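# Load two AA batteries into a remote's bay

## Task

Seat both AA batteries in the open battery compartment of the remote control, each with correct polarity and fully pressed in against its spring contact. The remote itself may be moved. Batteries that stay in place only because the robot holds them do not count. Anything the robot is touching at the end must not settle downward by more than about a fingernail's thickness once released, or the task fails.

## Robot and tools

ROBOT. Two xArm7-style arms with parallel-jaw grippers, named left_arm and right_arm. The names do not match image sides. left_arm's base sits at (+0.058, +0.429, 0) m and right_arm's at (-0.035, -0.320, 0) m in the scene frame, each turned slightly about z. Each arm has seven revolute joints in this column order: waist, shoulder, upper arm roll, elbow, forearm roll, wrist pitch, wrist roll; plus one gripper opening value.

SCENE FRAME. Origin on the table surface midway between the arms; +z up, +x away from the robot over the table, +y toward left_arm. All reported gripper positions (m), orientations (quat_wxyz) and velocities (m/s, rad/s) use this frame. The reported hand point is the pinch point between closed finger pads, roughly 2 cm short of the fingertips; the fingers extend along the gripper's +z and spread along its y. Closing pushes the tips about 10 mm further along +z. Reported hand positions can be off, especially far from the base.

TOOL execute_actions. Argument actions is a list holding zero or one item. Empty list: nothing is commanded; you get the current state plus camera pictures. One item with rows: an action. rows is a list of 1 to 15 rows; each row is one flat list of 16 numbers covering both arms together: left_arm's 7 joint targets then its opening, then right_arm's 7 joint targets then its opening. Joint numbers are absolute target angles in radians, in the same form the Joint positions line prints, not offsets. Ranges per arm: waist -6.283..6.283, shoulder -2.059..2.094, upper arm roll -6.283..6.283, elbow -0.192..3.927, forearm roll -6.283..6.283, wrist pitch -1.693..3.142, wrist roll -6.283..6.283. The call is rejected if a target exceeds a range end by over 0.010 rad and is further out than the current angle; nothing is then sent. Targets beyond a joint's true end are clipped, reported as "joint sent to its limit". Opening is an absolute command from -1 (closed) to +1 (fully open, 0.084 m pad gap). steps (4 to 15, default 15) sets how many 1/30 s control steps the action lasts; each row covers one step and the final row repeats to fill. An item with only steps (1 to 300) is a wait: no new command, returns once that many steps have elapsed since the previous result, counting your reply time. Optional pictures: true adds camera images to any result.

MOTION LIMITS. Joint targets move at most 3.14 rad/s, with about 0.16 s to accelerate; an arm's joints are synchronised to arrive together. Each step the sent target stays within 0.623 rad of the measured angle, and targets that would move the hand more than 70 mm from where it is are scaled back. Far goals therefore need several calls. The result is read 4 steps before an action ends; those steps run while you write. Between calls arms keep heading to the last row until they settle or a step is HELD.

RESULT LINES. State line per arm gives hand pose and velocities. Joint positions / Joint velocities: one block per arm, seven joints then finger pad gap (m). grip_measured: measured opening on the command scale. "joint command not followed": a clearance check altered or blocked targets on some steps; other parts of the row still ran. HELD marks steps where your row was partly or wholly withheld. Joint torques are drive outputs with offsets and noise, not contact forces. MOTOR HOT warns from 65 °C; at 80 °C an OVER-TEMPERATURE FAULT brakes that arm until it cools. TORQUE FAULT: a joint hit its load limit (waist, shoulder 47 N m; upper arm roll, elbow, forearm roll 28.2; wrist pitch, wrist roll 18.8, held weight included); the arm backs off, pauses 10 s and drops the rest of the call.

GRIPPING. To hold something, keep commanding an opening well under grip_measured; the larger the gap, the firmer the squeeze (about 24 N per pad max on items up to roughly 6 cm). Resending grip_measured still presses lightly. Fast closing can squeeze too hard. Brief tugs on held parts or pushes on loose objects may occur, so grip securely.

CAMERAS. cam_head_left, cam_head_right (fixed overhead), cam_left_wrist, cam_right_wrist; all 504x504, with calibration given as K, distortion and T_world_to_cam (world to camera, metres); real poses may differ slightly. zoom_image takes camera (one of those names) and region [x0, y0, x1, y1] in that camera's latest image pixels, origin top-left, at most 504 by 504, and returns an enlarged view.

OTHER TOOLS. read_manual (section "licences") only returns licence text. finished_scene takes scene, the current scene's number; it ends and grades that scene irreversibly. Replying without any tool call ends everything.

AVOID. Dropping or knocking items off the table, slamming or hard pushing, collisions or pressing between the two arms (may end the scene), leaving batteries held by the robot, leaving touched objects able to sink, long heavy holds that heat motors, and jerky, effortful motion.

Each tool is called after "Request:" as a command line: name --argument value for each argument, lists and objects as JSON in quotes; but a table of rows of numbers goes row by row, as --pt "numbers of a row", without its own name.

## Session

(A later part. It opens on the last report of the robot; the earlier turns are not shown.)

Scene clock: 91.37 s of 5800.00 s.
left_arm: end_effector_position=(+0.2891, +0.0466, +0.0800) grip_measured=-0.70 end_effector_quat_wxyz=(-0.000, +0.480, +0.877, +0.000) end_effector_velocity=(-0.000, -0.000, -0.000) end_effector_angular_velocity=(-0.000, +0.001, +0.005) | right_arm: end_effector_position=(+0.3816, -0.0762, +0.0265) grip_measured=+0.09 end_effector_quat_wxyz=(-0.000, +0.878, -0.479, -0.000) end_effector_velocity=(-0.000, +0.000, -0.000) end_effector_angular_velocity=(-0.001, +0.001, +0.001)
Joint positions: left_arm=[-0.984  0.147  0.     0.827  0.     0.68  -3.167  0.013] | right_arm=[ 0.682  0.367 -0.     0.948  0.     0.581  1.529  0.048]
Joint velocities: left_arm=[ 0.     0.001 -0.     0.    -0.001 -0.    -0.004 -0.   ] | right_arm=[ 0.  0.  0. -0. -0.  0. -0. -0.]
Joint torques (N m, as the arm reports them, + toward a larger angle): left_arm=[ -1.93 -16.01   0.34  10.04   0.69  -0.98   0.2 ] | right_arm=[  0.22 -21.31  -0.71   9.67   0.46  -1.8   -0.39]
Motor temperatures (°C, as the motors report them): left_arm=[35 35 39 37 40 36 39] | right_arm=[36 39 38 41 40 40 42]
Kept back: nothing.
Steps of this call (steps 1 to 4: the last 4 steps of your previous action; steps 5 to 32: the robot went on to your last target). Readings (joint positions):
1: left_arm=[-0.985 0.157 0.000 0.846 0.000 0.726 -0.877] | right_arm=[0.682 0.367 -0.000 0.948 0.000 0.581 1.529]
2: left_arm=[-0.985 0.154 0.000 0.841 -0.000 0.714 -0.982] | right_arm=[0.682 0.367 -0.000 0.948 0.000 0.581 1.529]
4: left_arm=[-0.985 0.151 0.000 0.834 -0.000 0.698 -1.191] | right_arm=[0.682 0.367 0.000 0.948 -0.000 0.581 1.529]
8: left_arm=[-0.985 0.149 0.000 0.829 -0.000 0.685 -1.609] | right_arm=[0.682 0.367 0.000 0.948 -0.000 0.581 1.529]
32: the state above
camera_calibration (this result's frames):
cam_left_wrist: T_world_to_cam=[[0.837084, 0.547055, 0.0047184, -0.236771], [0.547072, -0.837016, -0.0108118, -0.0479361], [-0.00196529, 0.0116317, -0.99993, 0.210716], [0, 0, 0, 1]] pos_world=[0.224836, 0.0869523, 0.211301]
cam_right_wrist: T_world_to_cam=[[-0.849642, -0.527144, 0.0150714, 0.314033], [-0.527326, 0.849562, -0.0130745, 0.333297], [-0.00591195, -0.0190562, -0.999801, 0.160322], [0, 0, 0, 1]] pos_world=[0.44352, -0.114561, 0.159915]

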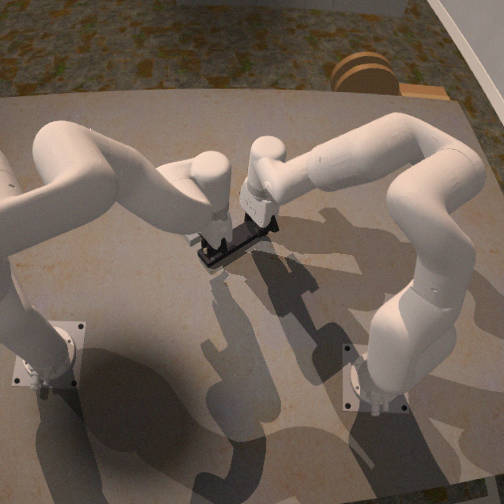

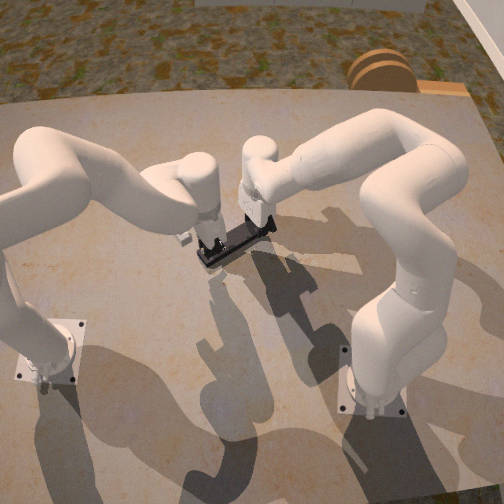

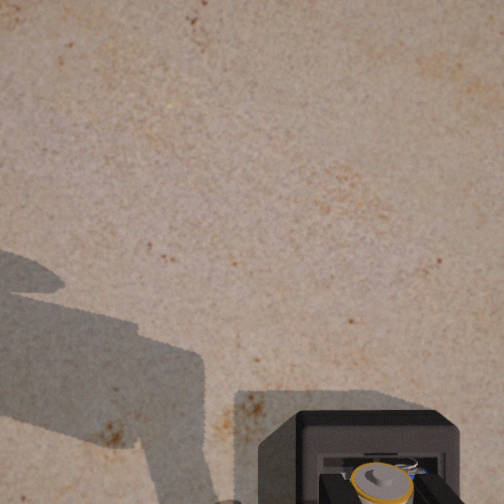

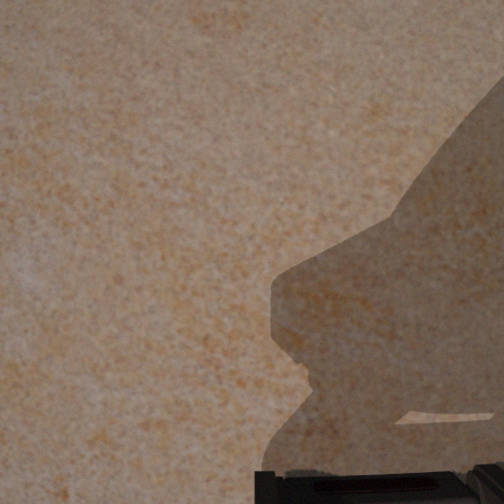

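Request:
execute_actions --actions '[{"rows":[[-0.9845,0.165,0,0.823,0,0.658,-3.168,-0.85,0.6816,0.367,0,0.9484,0,0.5814,1.529,-0.25],[-0.9845,0.18,0,0.82,0,0.64,-3.168,-0.85,0.6816,0.367,0,0.9484,0,0.5814,1.529,-0.25],[-0.9845,0.192,0,0.8173,0,0.6253,-3.168,-0.85,0.6816,0.367,0,0.9484,0,0.5814,1.529,-0.25],[-0.9845,0.200,0,0.8155,0,0.6155,-3.168,-0.85,0.6816,0.367,0,0.9484,0,0.5814,1.529,-0.25],[-0.9845,0.205,0,0.8145,0,0.6095,-3.168,-0.85,0.6816,0.367,0,0.9484,0,0.5814,1.529,-0.25],[-0.9845,0.208,0,0.8138,0,0.6058,-3.168,-0.85,0.6816,0.367,0,0.9484,0,0.5814,1.529,-0.25],[-0.9845,0.210,0,0.8134,0,0.6034,-3.168,-0.85,0.6816,0.367,0,0.9484,0,0.5814,1.529,-0.25],[-0.9845,0.212,0,0.813,0,0.601,-3.168,-0.85,0.6816,0.367,0,0.9484,0,0.5814,1.529,-0.25],[-0.9845,0.2135,0,0.8126,0,0.5991,-3.168,-0.85,0.6816,0.367,0,0.9484,0,0.5814,1.529,-0.25],[-0.9845,0.2149,0,0.8123,0,0.5974,-3.168,-0.85,0.6816,0.367,0,0.9484,0,0.5814,1.529,-0.25]],"steps":15}]'

Request:
execute_actions --actions '[{"steps":5}]' --pictures true

Request:
zoom_image --camera "cam_head_right" --region '[180,215,260,275]'

Request:
zoom_image --camera "cam_left_wrist" --region '[250,380,500,504]'

Scene clock: 94.63 s of 5800.00 s.
left_arm: end_effector_position=(+0.2890, +0.0467, +0.0514) grip_measured=-0.70 end_effector_quat_wxyz=(-0.000, +0.479, +0.878, +0.000) end_effector_velocity=(+0.008, -0.015, +0.002) end_effector_angular_velocity=(-0.043, -0.026, -0.002) | right_arm: end_effector_position=(+0.3816, -0.0762, +0.0265) grip_measured=+0.09 end_effector_quat_wxyz=(-0.000, +0.878, -0.479, -0.000) end_effector_velocity=(+0.000, -0.000, +0.000) end_effector_angular_velocity=(+0.001, +0.000, -0.002)
Joint positions: left_arm=[-0.984  0.214  0.     0.813 -0.     0.599 -3.168  0.013] | right_arm=[ 0.682  0.367  0.     0.948 -0.     0.581  1.529  0.048]
Joint velocities: left_arm=[-0.     0.017 -0.001  0.017  0.001 -0.05  -0.    -0.   ] | right_arm=[-0.001  0.    -0.     0.     0.001  0.    -0.    -0.   ]
Joint torques (N m, as the arm reports them, + toward a larger angle): left_arm=[ -1.86 -16.86   0.41   8.94   0.55  -0.55   0.15] | right_arm=[  0.25 -21.16  -0.68   9.66   0.43  -1.84  -0.33]
Motor temperatures (°C, as the motors report them): left_arm=[35 35 39 37 40 36 39] | right_arm=[36 39 38 41 40 40 42]
Steps of this call (steps 1 to 15: the robot went on to your last target; steps 16 to 87: nothing new was sent; steps 88 to 98: the first 11 steps of this action). Readings (joint positions):
88: left_arm=[-0.985 0.148 -0.000 0.827 -0.000 0.679 -3.168] | right_arm=[0.682 0.367 0.000 0.948 -0.000 0.581 1.529]
89: left_arm=[-0.985 0.152 -0.000 0.827 0.000 0.671 -3.168] | right_arm=[0.682 0.367 0.000 0.948 0.000 0.581 1.529]
91: left_arm=[-0.985 0.175 -0.000 0.823 0.000 0.642 -3.168] | right_arm=[0.682 0.367 0.000 0.948 0.000 0.581 1.529]
95: left_arm=[-0.984 0.210 0.000 0.811 -0.000 0.608 -3.168] | right_arm=[0.682 0.367 0.000 0.948 0.000 0.581 1.529]
98: the state above

Scene clock: 94.80 s of 5800.00 s.
left_arm: end_effector_position=(+0.2892, +0.0463, +0.0514) grip_measured=-0.70 end_effector_quat_wxyz=(+0.000, +0.479, +0.878, -0.000) end_effector_velocity=(-0.001, +0.001, -0.001) end_effector_angular_velocity=(+0.002, +0.001, -0.002) | right_arm: end_effector_position=(+0.3816, -0.0762, +0.0265) grip_measured=+0.09 end_effector_quat_wxyz=(-0.000, +0.878, -0.479, -0.000) end_effector_velocity=(+0.001, +0.000, +0.000) end_effector_angular_velocity=(+0.000, -0.001, +0.001)
Joint positions: left_arm=[-0.985  0.214 -0.     0.813  0.     0.597 -3.168  0.013] | right_arm=[ 0.682  0.367 -0.     0.948 -0.     0.581  1.529  0.048]
Joint velocities: left_arm=[-0.001  0.001  0.    -0.002  0.001 -0.     0.001 -0.   ] | right_arm=[ 0.     0.    -0.     0.002 -0.     0.    -0.001 -0.   ]
Joint torques (N m, as the arm reports them, + toward a larger angle): left_arm=[ -1.87 -16.27   0.37   9.3    0.48  -0.8    0.19] | right_arm=[  0.34 -21.3   -0.57   9.67   0.37  -1.85  -0.35]
Motor temperatures (°C, as the motors report them): left_arm=[35 35 39 37 40 36 39] | right_arm=[36 39 38 41 40 40 42]
Kept back: nothing.
Steps of this call (steps 1 to 4: the last 4 steps of your previous action; step 5: the robot went on to your last target). Readings (joint positions):
1: left_arm=[-0.985 0.214 -0.000 0.813 0.000 0.598 -3.168] | right_arm=[0.682 0.367 -0.000 0.948 -0.000 0.581 1.529]
2: left_arm=[-0.985 0.214 -0.000 0.813 0.000 0.598 -3.168] | right_arm=[0.682 0.367 0.000 0.948 0.000 0.581 1.529]
4: left_arm=[-0.985 0.214 -0.000 0.813 0.000 0.597 -3.168] | right_arm=[0.682 0.367 -0.000 0.948 0.000 0.581 1.529]
5: the state above
camera_calibration (this result's frames):
cam_left_wrist: T_world_to_cam=[[0.836736, 0.547586, 0.0046766, -0.236522], [0.547604, -0.836679, -0.0098708, -0.0487751], [-0.0014923, 0.0108202, -0.99994, 0.181968], [0, 0, 0, 1]] pos_world=[0.224887, 0.0867381, 0.182581]
cam_right_wrist: T_world_to_cam=[[-0.849642, -0.527144, 0.0150714, 0.314033], [-0.527326, 0.849562, -0.0130746, 0.333297], [-0.00591189, -0.0190563, -0.999801, 0.160322], [0, 0, 0, 1]] pos_world=[0.44352, -0.114561, 0.159915]

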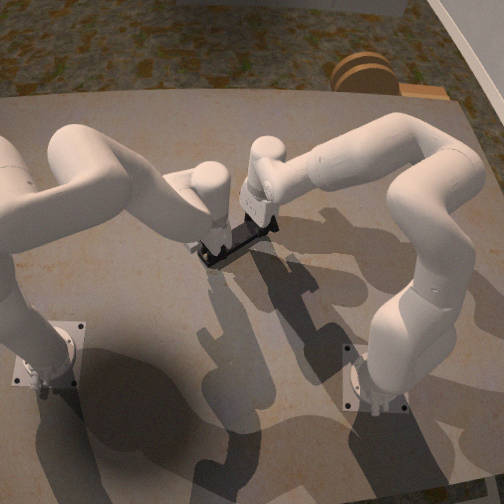

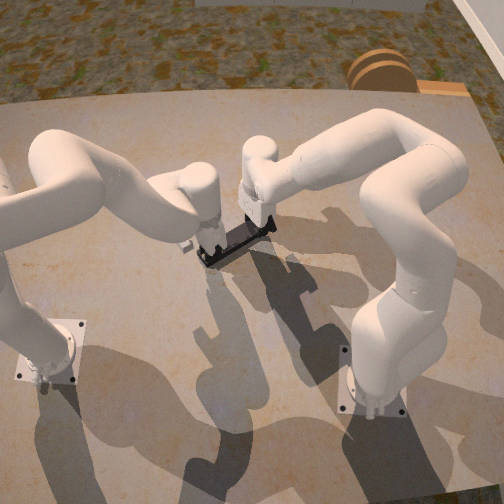

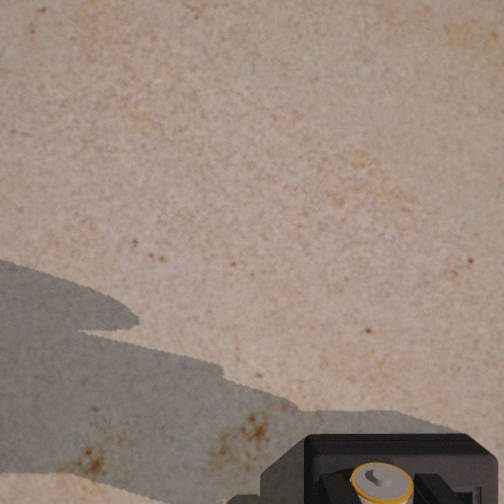

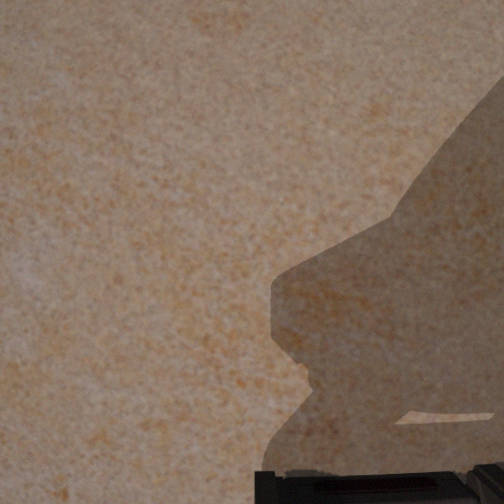

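Region (180, 215, 260, 275) of cam_head_right's 504x504 image, scaled by 6.300, with more detail than that image has; it fills the top 378 rows of this view, and the rest is white.

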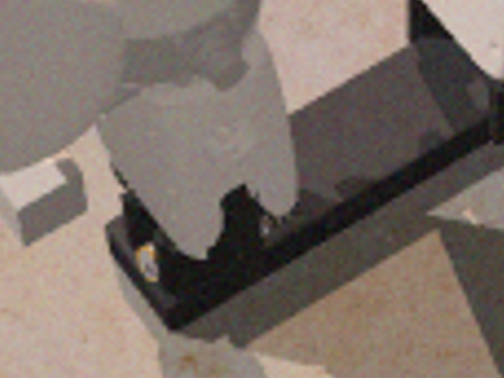

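Region (250, 380, 500, 504) of cam_left_wrist's 504x504 image, scaled by 2.016, with more detail than that image has; it fills the top 250 rows of this view, and the rest is white.

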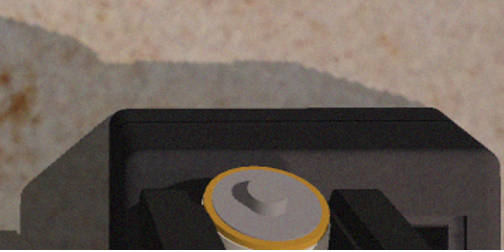

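Request:
execute_actions --actions '[]'

Scene clock: 95.63 s of 5800.00 s.
left_arm: end_effector_position=(+0.2890, +0.0466, +0.0510) grip_measured=-0.70 end_effector_quat_wxyz=(+0.000, +0.479, +0.878, +0.000) end_effector_velocity=(+0.001, +0.000, +0.000) end_effector_angular_velocity=(-0.001, -0.001, +0.000) | right_arm: end_effector_position=(+0.3816, -0.0762, +0.0265) grip_measured=+0.09 end_effector_quat_wxyz=(-0.000, +0.878, -0.479, -0.000) end_effector_velocity=(-0.001, -0.000, -0.000) end_effector_angular_velocity=(-0.001, +0.002, -0.001)
Joint positions: left_arm=[-0.985  0.215 -0.     0.812 -0.     0.597 -3.168  0.013] | right_arm=[ 0.682  0.367  0.     0.948 -0.     0.581  1.529  0.048]
Joint velocities: left_arm=[ 0.002 -0.001  0.     0.     0.     0.     0.001  0.   ] | right_arm=[ 0.    -0.     0.    -0.002  0.     0.     0.001 -0.   ]
Joint torques (N m, as the arm reports them, + toward a larger angle): left_arm=[ -1.66 -16.6    0.12   9.14   0.63  -0.75   0.14] | right_arm=[  0.25 -21.29  -0.62   9.64   0.43  -1.83  -0.36]
Motor temperatures (°C, as the motors report them): left_arm=[35 35 39 37 40 36 39] | right_arm=[36 39 38 41 40 40 42]
Kept back: nothing.
Steps of this call (steps 1 to 15: the robot went on to your last target; steps 16 to 25: nothing new was sent). Readings (joint positions):
1: left_arm=[-0.985 0.214 -0.000 0.813 0.000 0.597 -3.168] | right_arm=[0.682 0.367 -0.000 0.948 0.000 0.581 1.529]
2: left_arm=[-0.985 0.214 -0.000 0.813 0.000 0.597 -3.168] | right_arm=[0.682 0.367 0.000 0.948 -0.000 0.581 1.529]
4: left_arm=[-0.985 0.215 -0.000 0.812 0.000 0.597 -3.168] | right_arm=[0.682 0.367 0.000 0.948 0.000 0.581 1.529]
8: left_arm=[-0.985 0.215 -0.000 0.812 0.000 0.597 -3.168] | right_arm=[0.682 0.367 0.000 0.948 -0.000 0.581 1.529]
25: the state above
All arms were judged still, so your last target was given up. Only a new action makes them travel on or press farther. Fingers that are still opening or closing keep moving.
camera_calibration (this result's frames):
cam_left_wrist: T_world_to_cam=[[0.836723, 0.547606, 0.0047122, -0.236543], [0.547623, -0.836656, -0.0107979, -0.0484278], [-0.00197051, 0.0116154, -0.999931, 0.181688], [0, 0, 0, 1]] pos_world=[0.224799, 0.0869046, 0.182267]
cam_right_wrist: T_world_to_cam=[[-0.849642, -0.527144, 0.0150713, 0.314033], [-0.527326, 0.849562, -0.0130746, 0.333297], [-0.00591181, -0.0190562, -0.999801, 0.160322], [0, 0, 0, 1]] pos_world=[0.44352, -0.114561, 0.159915]

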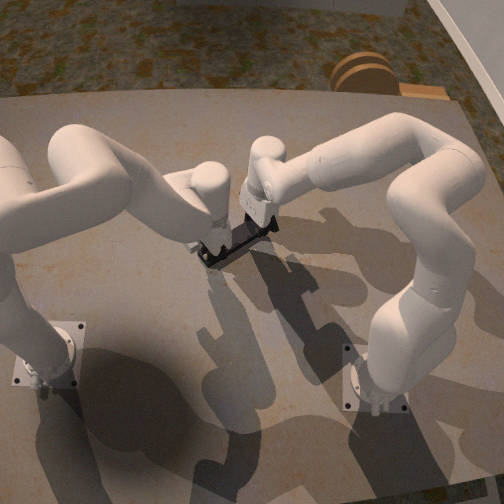

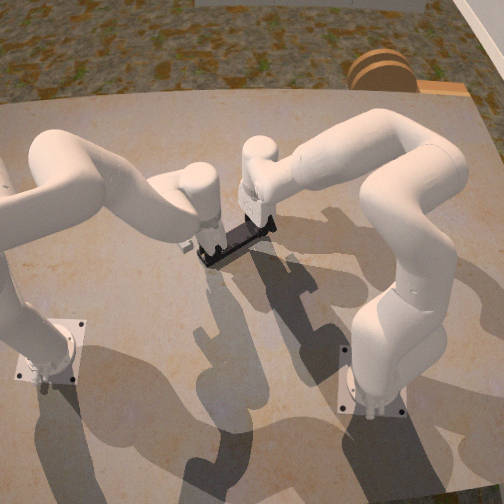

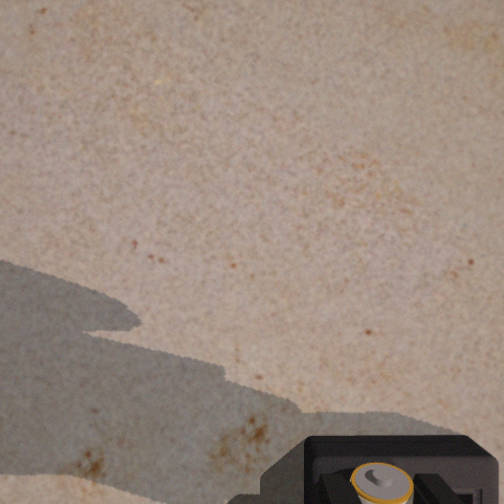

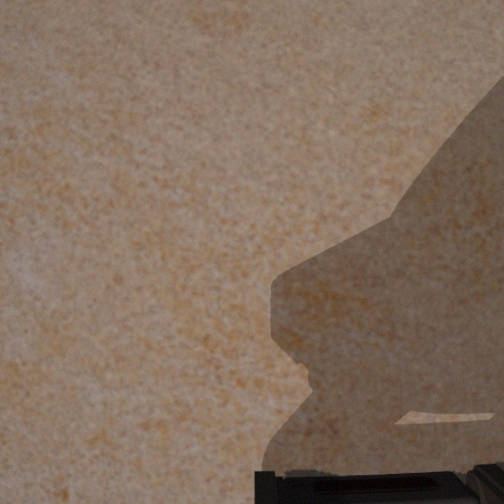

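Request:
execute_actions --actions '[{"rows":[[-0.9845,0.2149,0,0.8123,0,0.5974,-3.168,-0.72,0.6816,0.367,0,0.9484,0,0.5814,1.529,-0.25],[-0.9845,0.2149,0,0.8123,0,0.5974,-3.168,-0.69,0.6816,0.367,0,0.9484,0,0.5814,1.529,-0.25],[-0.9845,0.2149,0,0.8123,0,0.5974,-3.168,-0.66,0.6816,0.367,0,0.9484,0,0.5814,1.529,-0.25],[-0.9845,0.2149,0,0.8123,0,0.5974,-3.168,-0.63,0.6816,0.367,0,0.9484,0,0.5814,1.529,-0.25],[-0.9845,0.2149,0,0.8123,0,0.5974,-3.168,-0.6,0.6816,0.367,0,0.9484,0,0.5814,1.529,-0.25],[-0.9845,0.2149,0,0.8123,0,0.5974,-3.168,-0.56,0.6816,0.367,0,0.9484,0,0.5814,1.529,-0.25],[-0.9845,0.2149,0,0.8123,0,0.5974,-3.168,-0.52,0.6816,0.367,0,0.9484,0,0.5814,1.529,-0.25]],"steps":14}]' --pictures true

Scene clock: 96.20 s of 5800.00 s.
left_arm: end_effector_position=(+0.2891, +0.0466, +0.0510) grip_measured=-0.54 end_effector_quat_wxyz=(+0.000, +0.479, +0.878, -0.000) end_effector_velocity=(-0.001, -0.000, -0.000) end_effector_angular_velocity=(+0.000, +0.001, -0.002) | right_arm: end_effector_position=(+0.3816, -0.0762, +0.0265) grip_measured=+0.09 end_effector_quat_wxyz=(+0.000, +0.878, -0.479, -0.000) end_effector_velocity=(-0.000, +0.001, +0.000) end_effector_angular_velocity=(+0.001, -0.000, -0.002)
Joint positions: left_arm=[-0.985  0.215 -0.     0.812  0.     0.597 -3.168  0.02 ] | right_arm=[ 0.682  0.367 -0.     0.948 -0.     0.581  1.529  0.048]
Joint velocities: left_arm=[-0.001  0.    -0.    -0.    -0.001  0.     0.001  0.   ] | right_arm=[ 0.001 -0.001 -0.    -0.     0.002 -0.     0.001 -0.   ]
Joint torques (N m, as the arm reports them, + toward a larger angle): left_arm=[ -1.96 -16.5    0.13   9.34   0.51  -0.92   0.23] | right_arm=[  0.43 -21.31  -0.66   9.66   0.45  -1.84  -0.37]
Motor temperatures (°C, as the motors report them): left_arm=[35 35 39 37 40 36 39] | right_arm=[36 39 38 41 40 40 42]
Steps of this call (steps 1 to 7: nothing new was sent; steps 8 to 17: the first 10 steps of this action). Readings (joint positions):
8: left_arm=[-0.984 0.215 0.000 0.812 -0.000 0.597 -3.168] | right_arm=[0.682 0.367 -0.000 0.948 0.000 0.581 1.529]
9: left_arm=[-0.985 0.215 -0.000 0.812 -0.000 0.597 -3.168] | right_arm=[0.682 0.367 -0.000 0.948 -0.000 0.581 1.529]
11: left_arm=[-0.985 0.215 -0.000 0.812 0.000 0.597 -3.168] | right_arm=[0.682 0.367 0.000 0.948 0.000 0.581 1.529]
15: left_arm=[-0.984 0.215 -0.000 0.812 0.000 0.597 -3.168] | right_arm=[0.682 0.367 -0.000 0.948 0.000 0.581 1.529]
17: the state above
camera_calibration (this result's frames):
cam_left_wrist: T_world_to_cam=[[0.836723, 0.547606, 0.00470853, -0.236541], [0.547623, -0.836657, -0.0106915, -0.0484697], [-0.00191529, 0.0115243, -0.999932, 0.181712], [0, 0, 0, 1]] pos_world=[0.224811, 0.0868848, 0.182295]
cam_right_wrist: T_world_to_cam=[[-0.84965, -0.52713, 0.0150952, 0.314029], [-0.527313, 0.849571, -0.0130778, 0.3333], [-0.00593075, -0.0190715, -0.999801, 0.16032], [0, 0, 0, 1]] pos_world=[0.443519, -0.114571, 0.159906]

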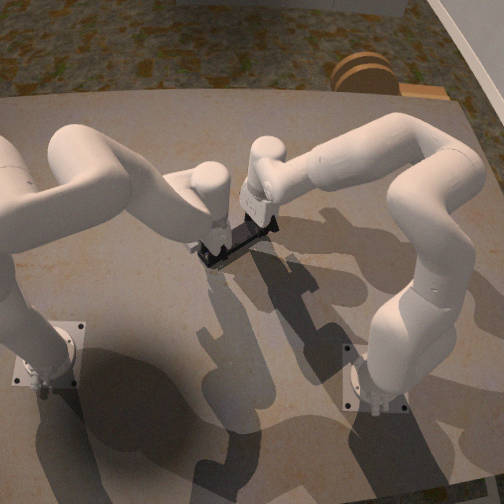

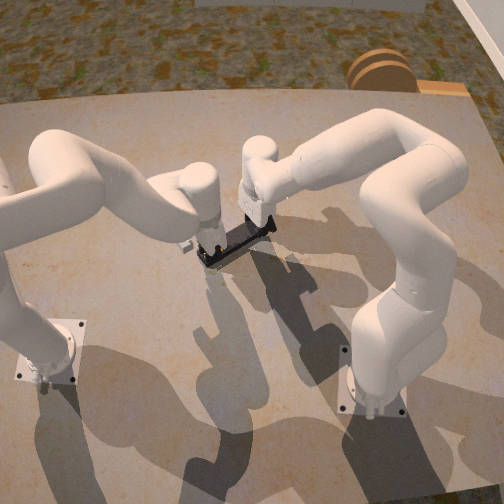

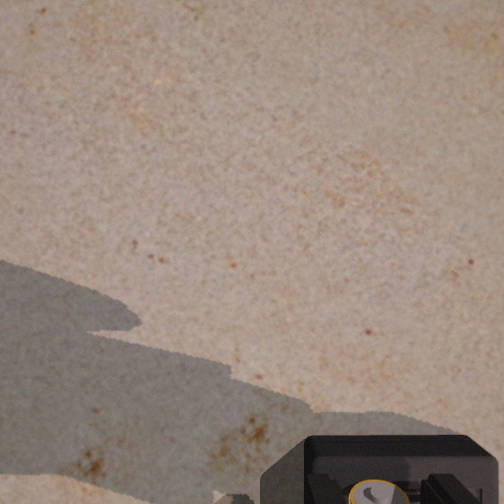

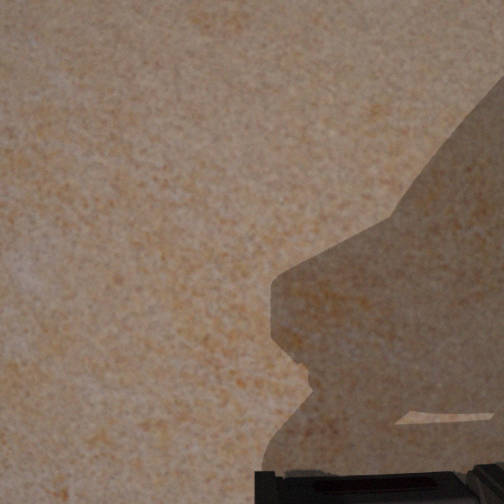

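Request:
execute_actions --actions '[{"rows":[[-0.9845,0.21,0,0.813,0,0.603,-3.168,-0.5,0.6816,0.367,0,0.9484,0,0.5814,1.529,-0.25],[-0.9845,0.2,0,0.815,0,0.615,-3.168,-0.5,0.6816,0.367,0,0.9484,0,0.5814,1.529,-0.25],[-0.9845,0.185,0,0.818,0,0.633,-3.168,-0.5,0.6816,0.367,0,0.9484,0,0.5814,1.529,-0.25],[-0.9845,0.165,0,0.823,0,0.658,-3.168,-0.5,0.6816,0.367,0,0.9484,0,0.5814,1.529,-0.25],[-0.9845,0.145,0,0.828,0,0.683,-3.168,-0.5,0.6816,0.367,0,0.9484,0,0.5814,1.529,-0.25],[-0.9845,0.1256,0,0.8341,0,0.7085,-3.168,-0.5,0.6816,0.367,0,0.9484,0,0.5814,1.529,-0.25],[-0.9845,0.1256,0,0.8341,0,0.7085,-3.168,-0.5,0.6816,0.367,0,0.9484,0,0.5814,1.529,-0.25],[-0.9845,0.183,0,0.9796,0,0.7966,-3.168,-1,0.6816,0.367,0,0.9484,0,0.5814,1.529,-0.25]],"steps":15}]'

Request:
execute_actions --actions '[]'

Scene clock: 97.17 s of 5800.00 s.
left_arm: end_effector_position=(+0.2972, +0.0328, +0.1016) grip_measured=-1.00 end_effector_quat_wxyz=(-0.002, +0.479, +0.878, +0.001) end_effector_velocity=(+0.154, -0.253, +0.147) end_effector_angular_velocity=(-0.039, -0.023, +0.003) | right_arm: end_effector_position=(+0.3816, -0.0762, +0.0265) grip_measured=+0.09 end_effector_quat_wxyz=(+0.000, +0.878, -0.479, -0.000) end_effector_velocity=(+0.001, +0.000, +0.000) end_effector_angular_velocity=(+0.001, -0.001, -0.001)
Joint positions: left_arm=[-0.985  0.15  -0.     0.908 -0.     0.762 -3.168  0.   ] | right_arm=[ 0.682  0.367 -0.     0.948 -0.     0.581  1.529  0.048]
Joint velocities: left_arm=[ 0.001  0.546  0.001  1.219 -0.001  0.628 -0.001  0.   ] | right_arm=[-0.    -0.     0.     0.001  0.    -0.     0.    -0.   ]
Joint torques (N m, as the arm reports them, + toward a larger angle): left_arm=[ -1.82 -17.05   0.59  11.01   0.51  -1.24   0.19] | right_arm=[  0.32 -21.38  -0.63   9.65   0.42  -1.79  -0.37]
Motor temperatures (°C, as the motors report them): left_arm=[35 35 39 37 40 36 39] | right_arm=[36 39 38 41 40 40 42]
Steps of this call (steps 1 to 4: the last 4 steps of your previous action; steps 5 to 15: the robot went on to your last target; steps 16 to 18: nothing new was sent; steps 19 to 29: the first 11 steps of this action). Readings (joint positions):
19: left_arm=[-0.985 0.215 0.000 0.812 0.000 0.598 -3.168] | right_arm=[0.682 0.367 -0.000 0.948 -0.000 0.581 1.529]
20: left_arm=[-0.984 0.213 0.000 0.812 -0.000 0.601 -3.168] | right_arm=[0.682 0.367 -0.000 0.948 -0.000 0.581 1.529]
22: left_arm=[-0.984 0.199 0.000 0.814 -0.000 0.619 -3.168] | right_arm=[0.682 0.367 -0.000 0.948 -0.000 0.581 1.529]
26: left_arm=[-0.984 0.135 -0.000 0.833 0.000 0.695 -3.168] | right_arm=[0.682 0.367 -0.000 0.948 -0.000 0.581 1.529]
29: the state above

Scene clock: 97.30 s of 5800.00 s.
left_arm: end_effector_position=(+0.3074, +0.0166, +0.1113) grip_measured=-1.00 end_effector_quat_wxyz=(+0.002, +0.479, +0.878, -0.001) end_effector_velocity=(-0.013, +0.021, -0.024) end_effector_angular_velocity=(+0.085, +0.051, -0.001) | right_arm: end_effector_position=(+0.3816, -0.0762, +0.0265) grip_measured=+0.09 end_effector_quat_wxyz=(+0.000, +0.878, -0.479, -0.000) end_effector_velocity=(+0.000, -0.000, +0.000) end_effector_angular_velocity=(+0.000, -0.000, -0.001)
Joint positions: left_arm=[-0.984  0.182  0.     0.982  0.     0.794 -3.168  0.   ] | right_arm=[ 0.682  0.367 -0.     0.948 -0.     0.581  1.529  0.048]
Joint velocities: left_arm=[-0.     0.03  -0.    -0.014  0.001  0.055 -0.001  0.   ] | right_arm=[-0.001 -0.     0.     0.    -0.     0.     0.001  0.   ]
Joint torques (N m, as the arm reports them, + toward a larger angle): left_arm=[ -2.07 -17.07   0.23   8.97   0.56  -0.69   0.18] | right_arm=[  0.52 -21.37  -0.63   9.69   0.44  -1.87  -0.36]
Motor temperatures (°C, as the motors report them): left_arm=[35 35 39 37 40 36 39] | right_arm=[36 39 38 41 40 40 42]
Kept back: nothing.
Steps of this call (steps 1 to 4: the last 4 steps of your previous action). Readings (joint positions):
1: left_arm=[-0.985 0.167 -0.000 0.946 -0.000 0.779 -3.168] | right_arm=[0.682 0.367 -0.000 0.948 -0.000 0.581 1.529]
2: left_arm=[-0.985 0.177 0.000 0.970 0.000 0.787 -3.168] | right_arm=[0.682 0.367 -0.000 0.948 -0.000 0.581 1.529]
4: the state above
camera_calibration (this result's frames):
cam_left_wrist: T_world_to_cam=[[0.836561, 0.547856, 0.00456594, -0.235676], [0.547874, -0.836544, -0.005287, -0.0836776], [0.000923094, 0.00692446, -0.999976, 0.241599], [0, 0, 0, 1]] pos_world=[0.242779, 0.0574433, 0.242227]
cam_right_wrist: T_world_to_cam=[[-0.849644, -0.527142, 0.0150782, 0.314031], [-0.527324, 0.849564, -0.0130767, 0.3333], [-0.00591662, -0.0190617, -0.999801, 0.160322], [0, 0, 0, 1]] pos_world=[0.44352, -0.114564, 0.159913]

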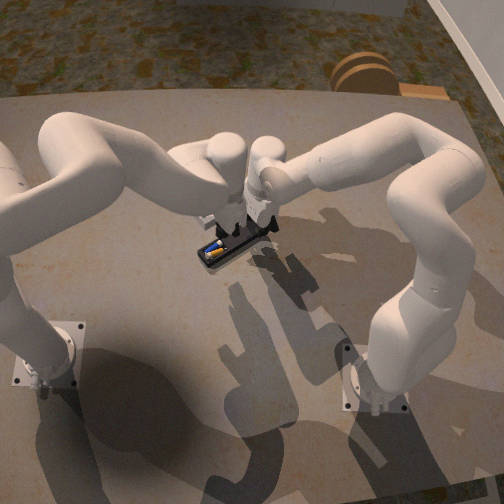

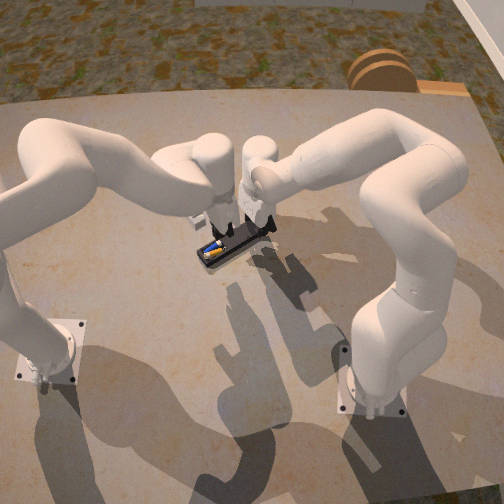

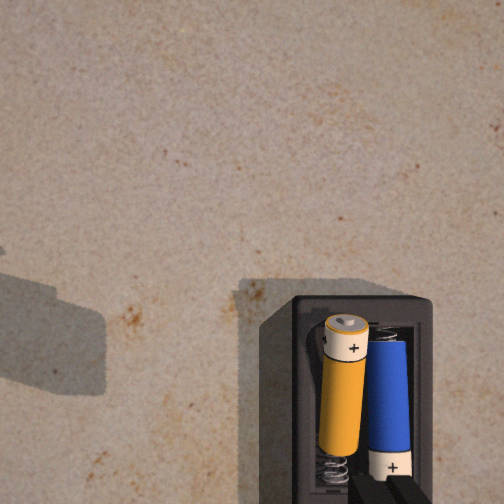

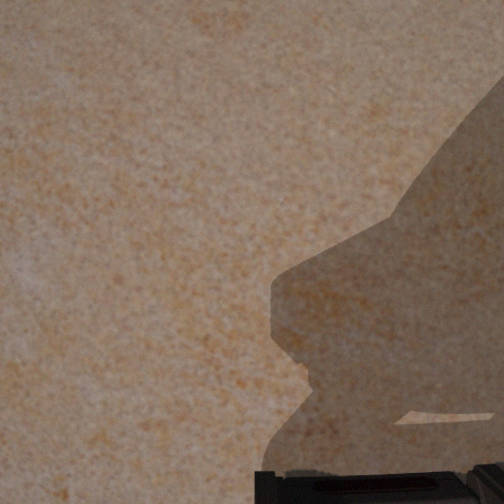

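Request:
execute_actions --actions '[{"rows":[[-0.981,0.2561,0,1.0342,0,1.0881,-3.165,-1,0.6816,0.367,0,0.9484,0,0.5814,1.529,-0.25],[-0.981,0.2561,0,1.0342,0,1.0881,-3.165,-1,0.6816,0.367,0,0.9484,0,0.5814,1.529,-0.25],[-0.981,0.2561,0,1.0342,0,1.0881,-3.165,-1,0.6816,0.367,0,0.9484,0,0.5814,1.529,-0.25],[-0.981,0.2561,0,1.0342,0,1.0881,-3.165,-1,0.6816,0.367,0,0.9484,0,0.5814,1.529,-0.25],[-0.981,0.2561,0,1.0342,0,1.0881,-3.165,-1,0.6816,0.367,0,0.9484,0,0.5814,1.529,-0.25],[-0.981,0.2561,0,1.0342,0,1.0881,-3.165,-1,0.6816,0.367,0,0.9484,0,0.5814,1.529,-0.25],[-0.981,0.2561,0,1.0342,0,1.0881,-3.165,-1,0.6816,0.367,0,0.9484,0,0.5814,1.529,-0.25],[-0.981,0.2561,0,1.0342,0,1.0881,-3.165,-1,0.6816,0.367,0,0.9484,0,0.5814,1.529,-0.25],[-0.981,0.27,0,1.030,0,1.070,-3.165,-1,0.6816,0.367,0,0.9484,0,0.5814,1.529,-0.25],[-0.981,0.285,0,1.025,0,1.050,-3.165,-1,0.6816,0.367,0,0.9484,0,0.5814,1.529,-0.25],[-0.981,0.30,0,1.020,0,1.030,-3.165,-1,0.6816,0.367,0,0.9484,0,0.5814,1.529,-0.25],[-0.981,0.3156,0,1.0148,0,1.0092,-3.165,-1,0.6816,0.367,0,0.9484,0,0.5814,1.529,-0.25]],"steps":15}]'

Request:
execute_actions --actions '[{"steps":8}]' --pictures true

Scene clock: 98.47 s of 5800.00 s.
left_arm: end_effector_position=(+0.2755, +0.0721, +0.0778) grip_measured=-1.00 end_effector_quat_wxyz=(-0.132, +0.473, +0.868, +0.076) end_effector_velocity=(+0.022, -0.045, -0.123) end_effector_angular_velocity=(-0.110, -0.065, -0.010) | right_arm: end_effector_position=(+0.3816, -0.0762, +0.0265) grip_measured=+0.09 end_effector_quat_wxyz=(-0.000, +0.878, -0.479, -0.000) end_effector_velocity=(-0.000, +0.000, -0.000) end_effector_angular_velocity=(-0.000, +0.001, +0.001)
Joint positions: left_arm=[-0.981  0.27   0.     1.03   0.     1.066 -3.165  0.   ] | right_arm=[ 0.682  0.367 -0.     0.948 -0.     0.581  1.529  0.048]
Joint velocities: left_arm=[-0.003  0.278 -0.007 -0.02   0.    -0.426 -0.     0.   ] | right_arm=[ 0.001 -0.     0.    -0.     0.001  0.    -0.001 -0.   ]
Joint torques (N m, as the arm reports them, + toward a larger angle): left_arm=[ -1.71 -11.68   0.18   6.89   0.39  -0.35   0.17] | right_arm=[  0.49 -21.27  -0.61   9.61   0.5   -1.87  -0.33]
Motor temperatures (°C, as the motors report them): left_arm=[35 35 39 37 40 36 39] | right_arm=[36 39 38 41 40 40 42]
Steps of this call (steps 1 to 24: the robot went on to your last target; steps 25 to 35: the first 11 steps of this action). Readings (joint positions):
25: left_arm=[-0.984 0.183 -0.000 0.980 0.000 0.797 -3.168] | right_arm=[0.682 0.367 -0.000 0.948 -0.000 0.581 1.529]
26: left_arm=[-0.984 0.185 -0.000 0.982 0.000 0.807 -3.168] | right_arm=[0.682 0.367 -0.000 0.948 -0.000 0.581 1.529]
28: left_arm=[-0.984 0.200 -0.000 0.997 0.000 0.877 -3.167] | right_arm=[0.682 0.367 -0.000 0.948 -0.000 0.581 1.529]
32: left_arm=[-0.981 0.255 0.000 1.027 -0.000 1.068 -3.165] | right_arm=[0.682 0.367 -0.000 0.948 -0.000 0.581 1.529]
35: the state above

Scene clock: 98.73 s of 5800.00 s.
left_arm: end_effector_position=(+0.2747, +0.0732, +0.0543) grip_measured=-1.00 end_effector_quat_wxyz=(-0.134, +0.473, +0.867, +0.077) end_effector_velocity=(+0.016, -0.026, +0.027) end_effector_angular_velocity=(-0.076, -0.046, -0.001) | right_arm: end_effector_position=(+0.3816, -0.0762, +0.0265) grip_measured=+0.09 end_effector_quat_wxyz=(-0.000, +0.878, -0.479, -0.000) end_effector_velocity=(-0.000, +0.000, -0.000) end_effector_angular_velocity=(+0.001, +0.001, -0.001)
Joint positions: left_arm=[-0.981  0.316  0.     1.015  0.     1.009 -3.165  0.   ] | right_arm=[ 0.682  0.367 -0.     0.948 -0.     0.581  1.529  0.048]
Joint velocities: left_arm=[ 0.001 -0.036 -0.001  0.042  0.    -0.01  -0.     0.   ] | right_arm=[ 0.    -0.     0.    -0.     0.002  0.     0.     0.   ]
Joint torques (N m, as the arm reports them, + toward a larger angle): left_arm=[ -1.66 -17.97   0.11   8.92   0.63  -0.28   0.13] | right_arm=[  0.37 -21.24  -0.51   9.69   0.47  -1.86  -0.29]
Motor temperatures (°C, as the motors report them): left_arm=[35 35 39 37 40 36 39] | right_arm=[36 39 38 41 40 40 42]
Kept back: nothing.
Steps of this call (steps 1 to 4: the last 4 steps of your previous action; steps 5 to 8: the robot went on to your last target). Readings (joint positions):
1: left_arm=[-0.981 0.281 -0.000 1.028 0.000 1.050 -3.165] | right_arm=[0.682 0.367 -0.000 0.948 -0.000 0.581 1.529]
2: left_arm=[-0.981 0.295 -0.000 1.023 0.000 1.032 -3.165] | right_arm=[0.682 0.367 -0.000 0.948 -0.000 0.581 1.529]
4: left_arm=[-0.981 0.315 -0.000 1.013 -0.000 1.014 -3.165] | right_arm=[0.682 0.367 -0.000 0.948 -0.000 0.581 1.529]
8: the state above
camera_calibration (this result's frames):
cam_left_wrist: T_world_to_cam=[[0.837971, 0.545529, 0.0142201, -0.239789], [0.521558, -0.792939, -0.315, 0.00221135], [-0.160566, 0.271377, -0.948985, 0.20648], [0, 0, 0, 1]] pos_world=[0.232937, 0.0765316, 0.200053]
cam_right_wrist: T_world_to_cam=[[-0.849643, -0.527143, 0.0150734, 0.314033], [-0.527326, 0.849563, -0.0130754, 0.333298], [-0.00591319, -0.019058, -0.999801, 0.160322], [0, 0, 0, 1]] pos_world=[0.44352, -0.114562, 0.159914]

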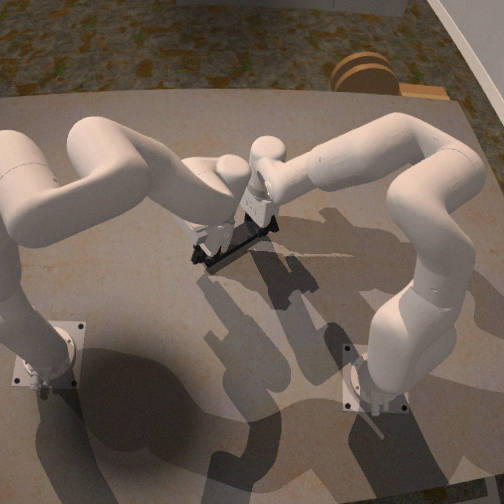

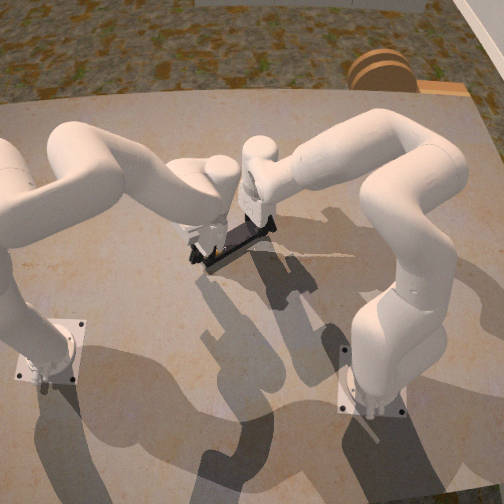

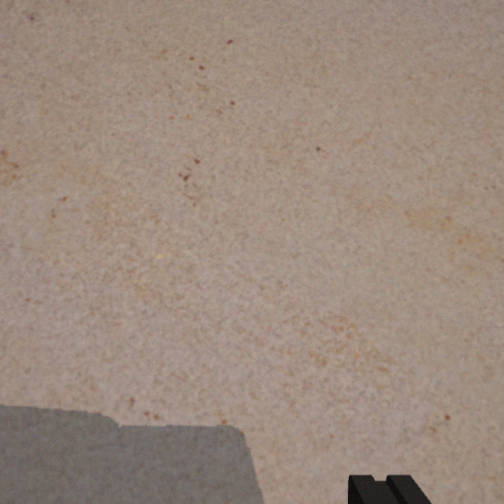

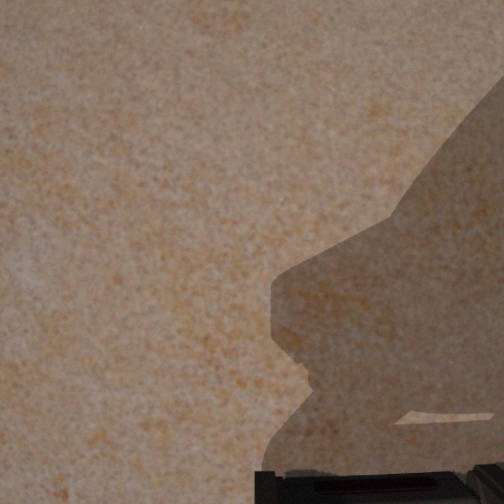

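Request:
execute_actions --actions '[{"rows":[[-0.981,0.3183,0,1.0190,0,1.0106,-3.165,-1,0.6816,0.367,0,0.9484,0,0.5814,1.529,-0.25],[-0.981,0.3210,0,1.0231,0,1.0121,-3.165,-1,0.6816,0.367,0,0.9484,0,0.5814,1.529,-0.25],[-0.981,0.3238,0,1.0273,0,1.0135,-3.165,-1,0.6816,0.367,0,0.9484,0,0.5814,1.529,-0.25],[-0.981,0.3265,0,1.0314,0,1.0149,-3.165,-1,0.6816,0.367,0,0.9484,0,0.5814,1.529,-0.25],[-0.981,0.3292,0,1.0356,0,1.0163,-3.165,-1,0.6816,0.367,0,0.9484,0,0.5814,1.529,-0.25],[-0.981,0.3319,0,1.0397,0,1.0178,-3.165,-1,0.6816,0.367,0,0.9484,0,0.5814,1.529,-0.25],[-0.981,0.3347,0,1.0439,0,1.0192,-3.165,-1,0.6816,0.367,0,0.9484,0,0.5814,1.529,-0.25],[-0.981,0.3368,0,1.0472,0,1.0203,-3.165,-1,0.6816,0.367,0,0.9484,0,0.5814,1.529,-0.25],[-0.981,0.3390,0,1.0505,0,1.0215,-3.165,-1,0.6816,0.367,0,0.9484,0,0.5814,1.529,-0.25],[-0.981,0.3412,0,1.0538,0,1.0226,-3.165,-1,0.6816,0.367,0,0.9484,0,0.5814,1.529,-0.25],[-0.981,0.3434,0,1.0571,0,1.0238,-3.165,-1,0.6816,0.367,0,0.9484,0,0.5814,1.529,-0.25],[-0.981,0.3456,0,1.0605,0,1.0249,-3.165,-1,0.6816,0.367,0,0.9484,0,0.5814,1.529,-0.25],[-0.981,0.3477,0,1.0638,0,1.0261,-3.165,-1,0.6816,0.367,0,0.9484,0,0.5814,1.529,-0.25],[-0.981,0.3499,0,1.0671,0,1.0272,-3.165,-1,0.6816,0.367,0,0.9484,0,0.5814,1.529,-0.25],[-0.981,0.3510,0,1.0688,0,1.0278,-3.165,-1,0.6816,0.367,0,0.9484,0,0.5814,1.529,-0.25]],"steps":15}]'

Request:
execute_actions --actions '[{"steps":5}]' --pictures true

Scene clock: 100.07 s of 5800.00 s.
left_arm: end_effector_position=(+0.2792, +0.0657, +0.0544) grip_measured=-1.00 end_effector_quat_wxyz=(-0.134, +0.473, +0.867, +0.077) end_effector_velocity=(+0.012, -0.020, -0.000) end_effector_angular_velocity=(+0.001, +0.002, +0.000) | right_arm: end_effector_position=(+0.3816, -0.0762, +0.0265) grip_measured=+0.09 end_effector_quat_wxyz=(-0.000, +0.878, -0.479, -0.000) end_effector_velocity=(+0.001, +0.000, +0.000) end_effector_angular_velocity=(+0.001, -0.001, -0.001)
Joint positions: left_arm=[-0.981  0.339  0.     1.051  0.     1.022 -3.165  0.   ] | right_arm=[ 0.682  0.367 -0.     0.948 -0.     0.581  1.529  0.048]
Joint velocities: left_arm=[-0.     0.065 -0.     0.099 -0.001  0.035 -0.     0.   ] | right_arm=[-0.    -0.     0.     0.001 -0.    -0.     0.001 -0.   ]
Joint torques (N m, as the arm reports them, + toward a larger angle): left_arm=[ -1.93 -18.8    0.09   9.5    0.62  -0.32   0.12] | right_arm=[  0.57 -21.38  -0.53   9.69   0.4   -1.86  -0.37]
Motor temperatures (°C, as the motors report them): left_arm=[35 35 39 37 40 36 39] | right_arm=[36 39 38 41 40 40 42]
Steps of this call (steps 1 to 29: the robot went on to your last target; steps 30 to 40: the first 11 steps of this action). Readings (joint positions):
30: left_arm=[-0.981 0.316 -0.000 1.015 0.000 1.009 -3.165] | right_arm=[0.682 0.367 -0.000 0.948 -0.000 0.581 1.529]
31: left_arm=[-0.981 0.317 -0.000 1.017 -0.000 1.010 -3.165] | right_arm=[0.682 0.367 -0.000 0.948 -0.000 0.581 1.529]
33: left_arm=[-0.981 0.321 -0.000 1.024 -0.000 1.012 -3.165] | right_arm=[0.682 0.367 -0.000 0.948 -0.000 0.581 1.529]
37: left_arm=[-0.981 0.332 0.000 1.040 0.000 1.018 -3.165] | right_arm=[0.682 0.367 -0.000 0.948 -0.000 0.581 1.529]
40: the state above

Scene clock: 100.23 s of 5800.00 s.
left_arm: end_effector_position=(+0.2812, +0.0625, +0.0543) grip_measured=-1.00 end_effector_quat_wxyz=(-0.134, +0.473, +0.867, +0.077) end_effector_velocity=(+0.007, -0.012, -0.000) end_effector_angular_velocity=(-0.001, -0.001, -0.001) | right_arm: end_effector_position=(+0.3816, -0.0762, +0.0265) grip_measured=+0.09 end_effector_quat_wxyz=(+0.000, +0.878, -0.479, +0.000) end_effector_velocity=(+0.001, -0.001, +0.001) end_effector_angular_velocity=(+0.000, -0.002, -0.001)
Joint positions: left_arm=[-0.981  0.35  -0.     1.067 -0.     1.027 -3.165  0.   ] | right_arm=[ 0.682  0.367 -0.     0.948 -0.     0.581  1.529  0.048]
Joint velocities: left_arm=[-0.001  0.038  0.     0.058 -0.     0.018 -0.     0.   ] | right_arm=[-0.002 -0.    -0.     0.002 -0.001  0.    -0.     0.   ]
Joint torques (N m, as the arm reports them, + toward a larger angle): left_arm=[ -1.85 -19.56   0.05   8.73   0.59  -0.33   0.15] | right_arm=[  0.33 -21.38  -0.57   9.76   0.42  -1.84  -0.35]
Motor temperatures (°C, as the motors report them): left_arm=[35 35 39 37 40 36 39] | right_arm=[36 39 38 41 40 40 42]
Kept back: nothing.
Steps of this call (steps 1 to 4: the last 4 steps of your previous action; step 5: the robot went on to your last target). Readings (joint positions):
1: left_arm=[-0.981 0.342 0.000 1.054 0.000 1.023 -3.165] | right_arm=[0.682 0.367 -0.000 0.948 0.000 0.581 1.529]
2: left_arm=[-0.981 0.344 0.000 1.058 0.000 1.024 -3.165] | right_arm=[0.682 0.367 -0.000 0.948 -0.000 0.581 1.529]
4: left_arm=[-0.981 0.348 -0.000 1.064 -0.000 1.026 -3.165] | right_arm=[0.682 0.367 -0.000 0.948 -0.000 0.581 1.529]
5: the state above
camera_calibration (this result's frames):
cam_left_wrist: T_world_to_cam=[[0.837993, 0.545496, 0.0142177, -0.239414], [0.521479, -0.79288, -0.315278, -0.00960101], [-0.16071, 0.271615, -0.948893, 0.210428], [0, 0, 0, 1]] pos_world=[0.239452, 0.0658314, 0.200051]
cam_right_wrist: T_world_to_cam=[[-0.849655, -0.527123, 0.0150762, 0.314038], [-0.527305, 0.849575, -0.013084, 0.333306], [-0.0059115, -0.0190667, -0.999801, 0.160318], [0, 0, 0, 1]] pos_world=[0.443526, -0.114575, 0.159912]

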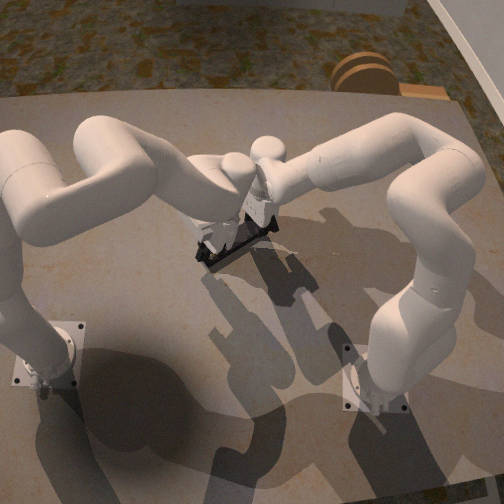

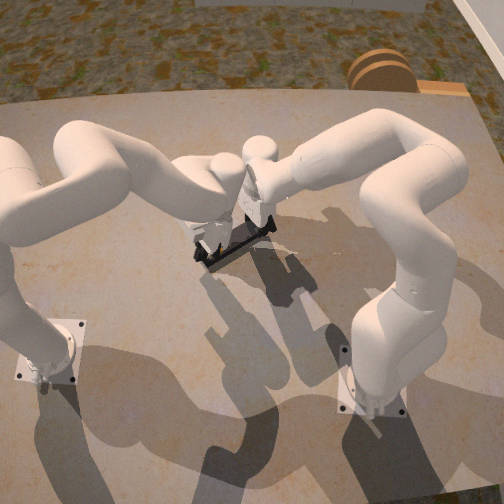

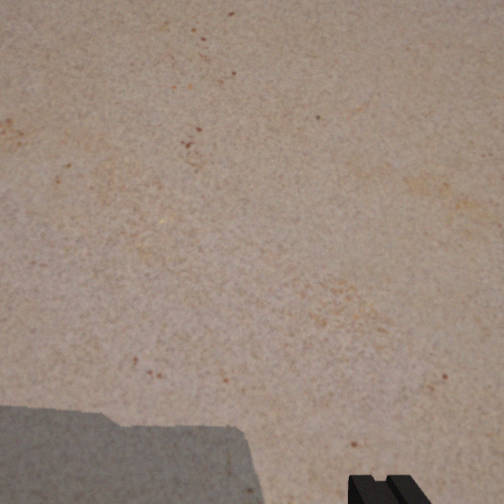

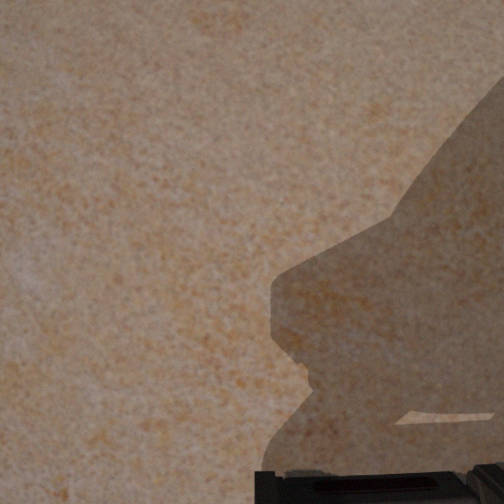

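Request:
zoom_image --camera "cam_head_right" --region '[160,130,320,290]'

Region (160, 130, 320, 290) of cam_head_right's 504x504 image, scaled by 3.150, with more detail than that image has.

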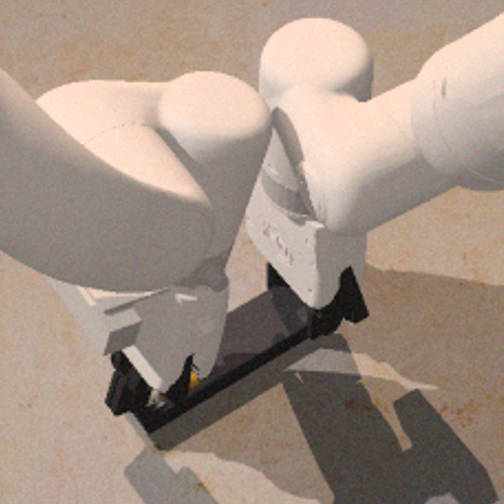

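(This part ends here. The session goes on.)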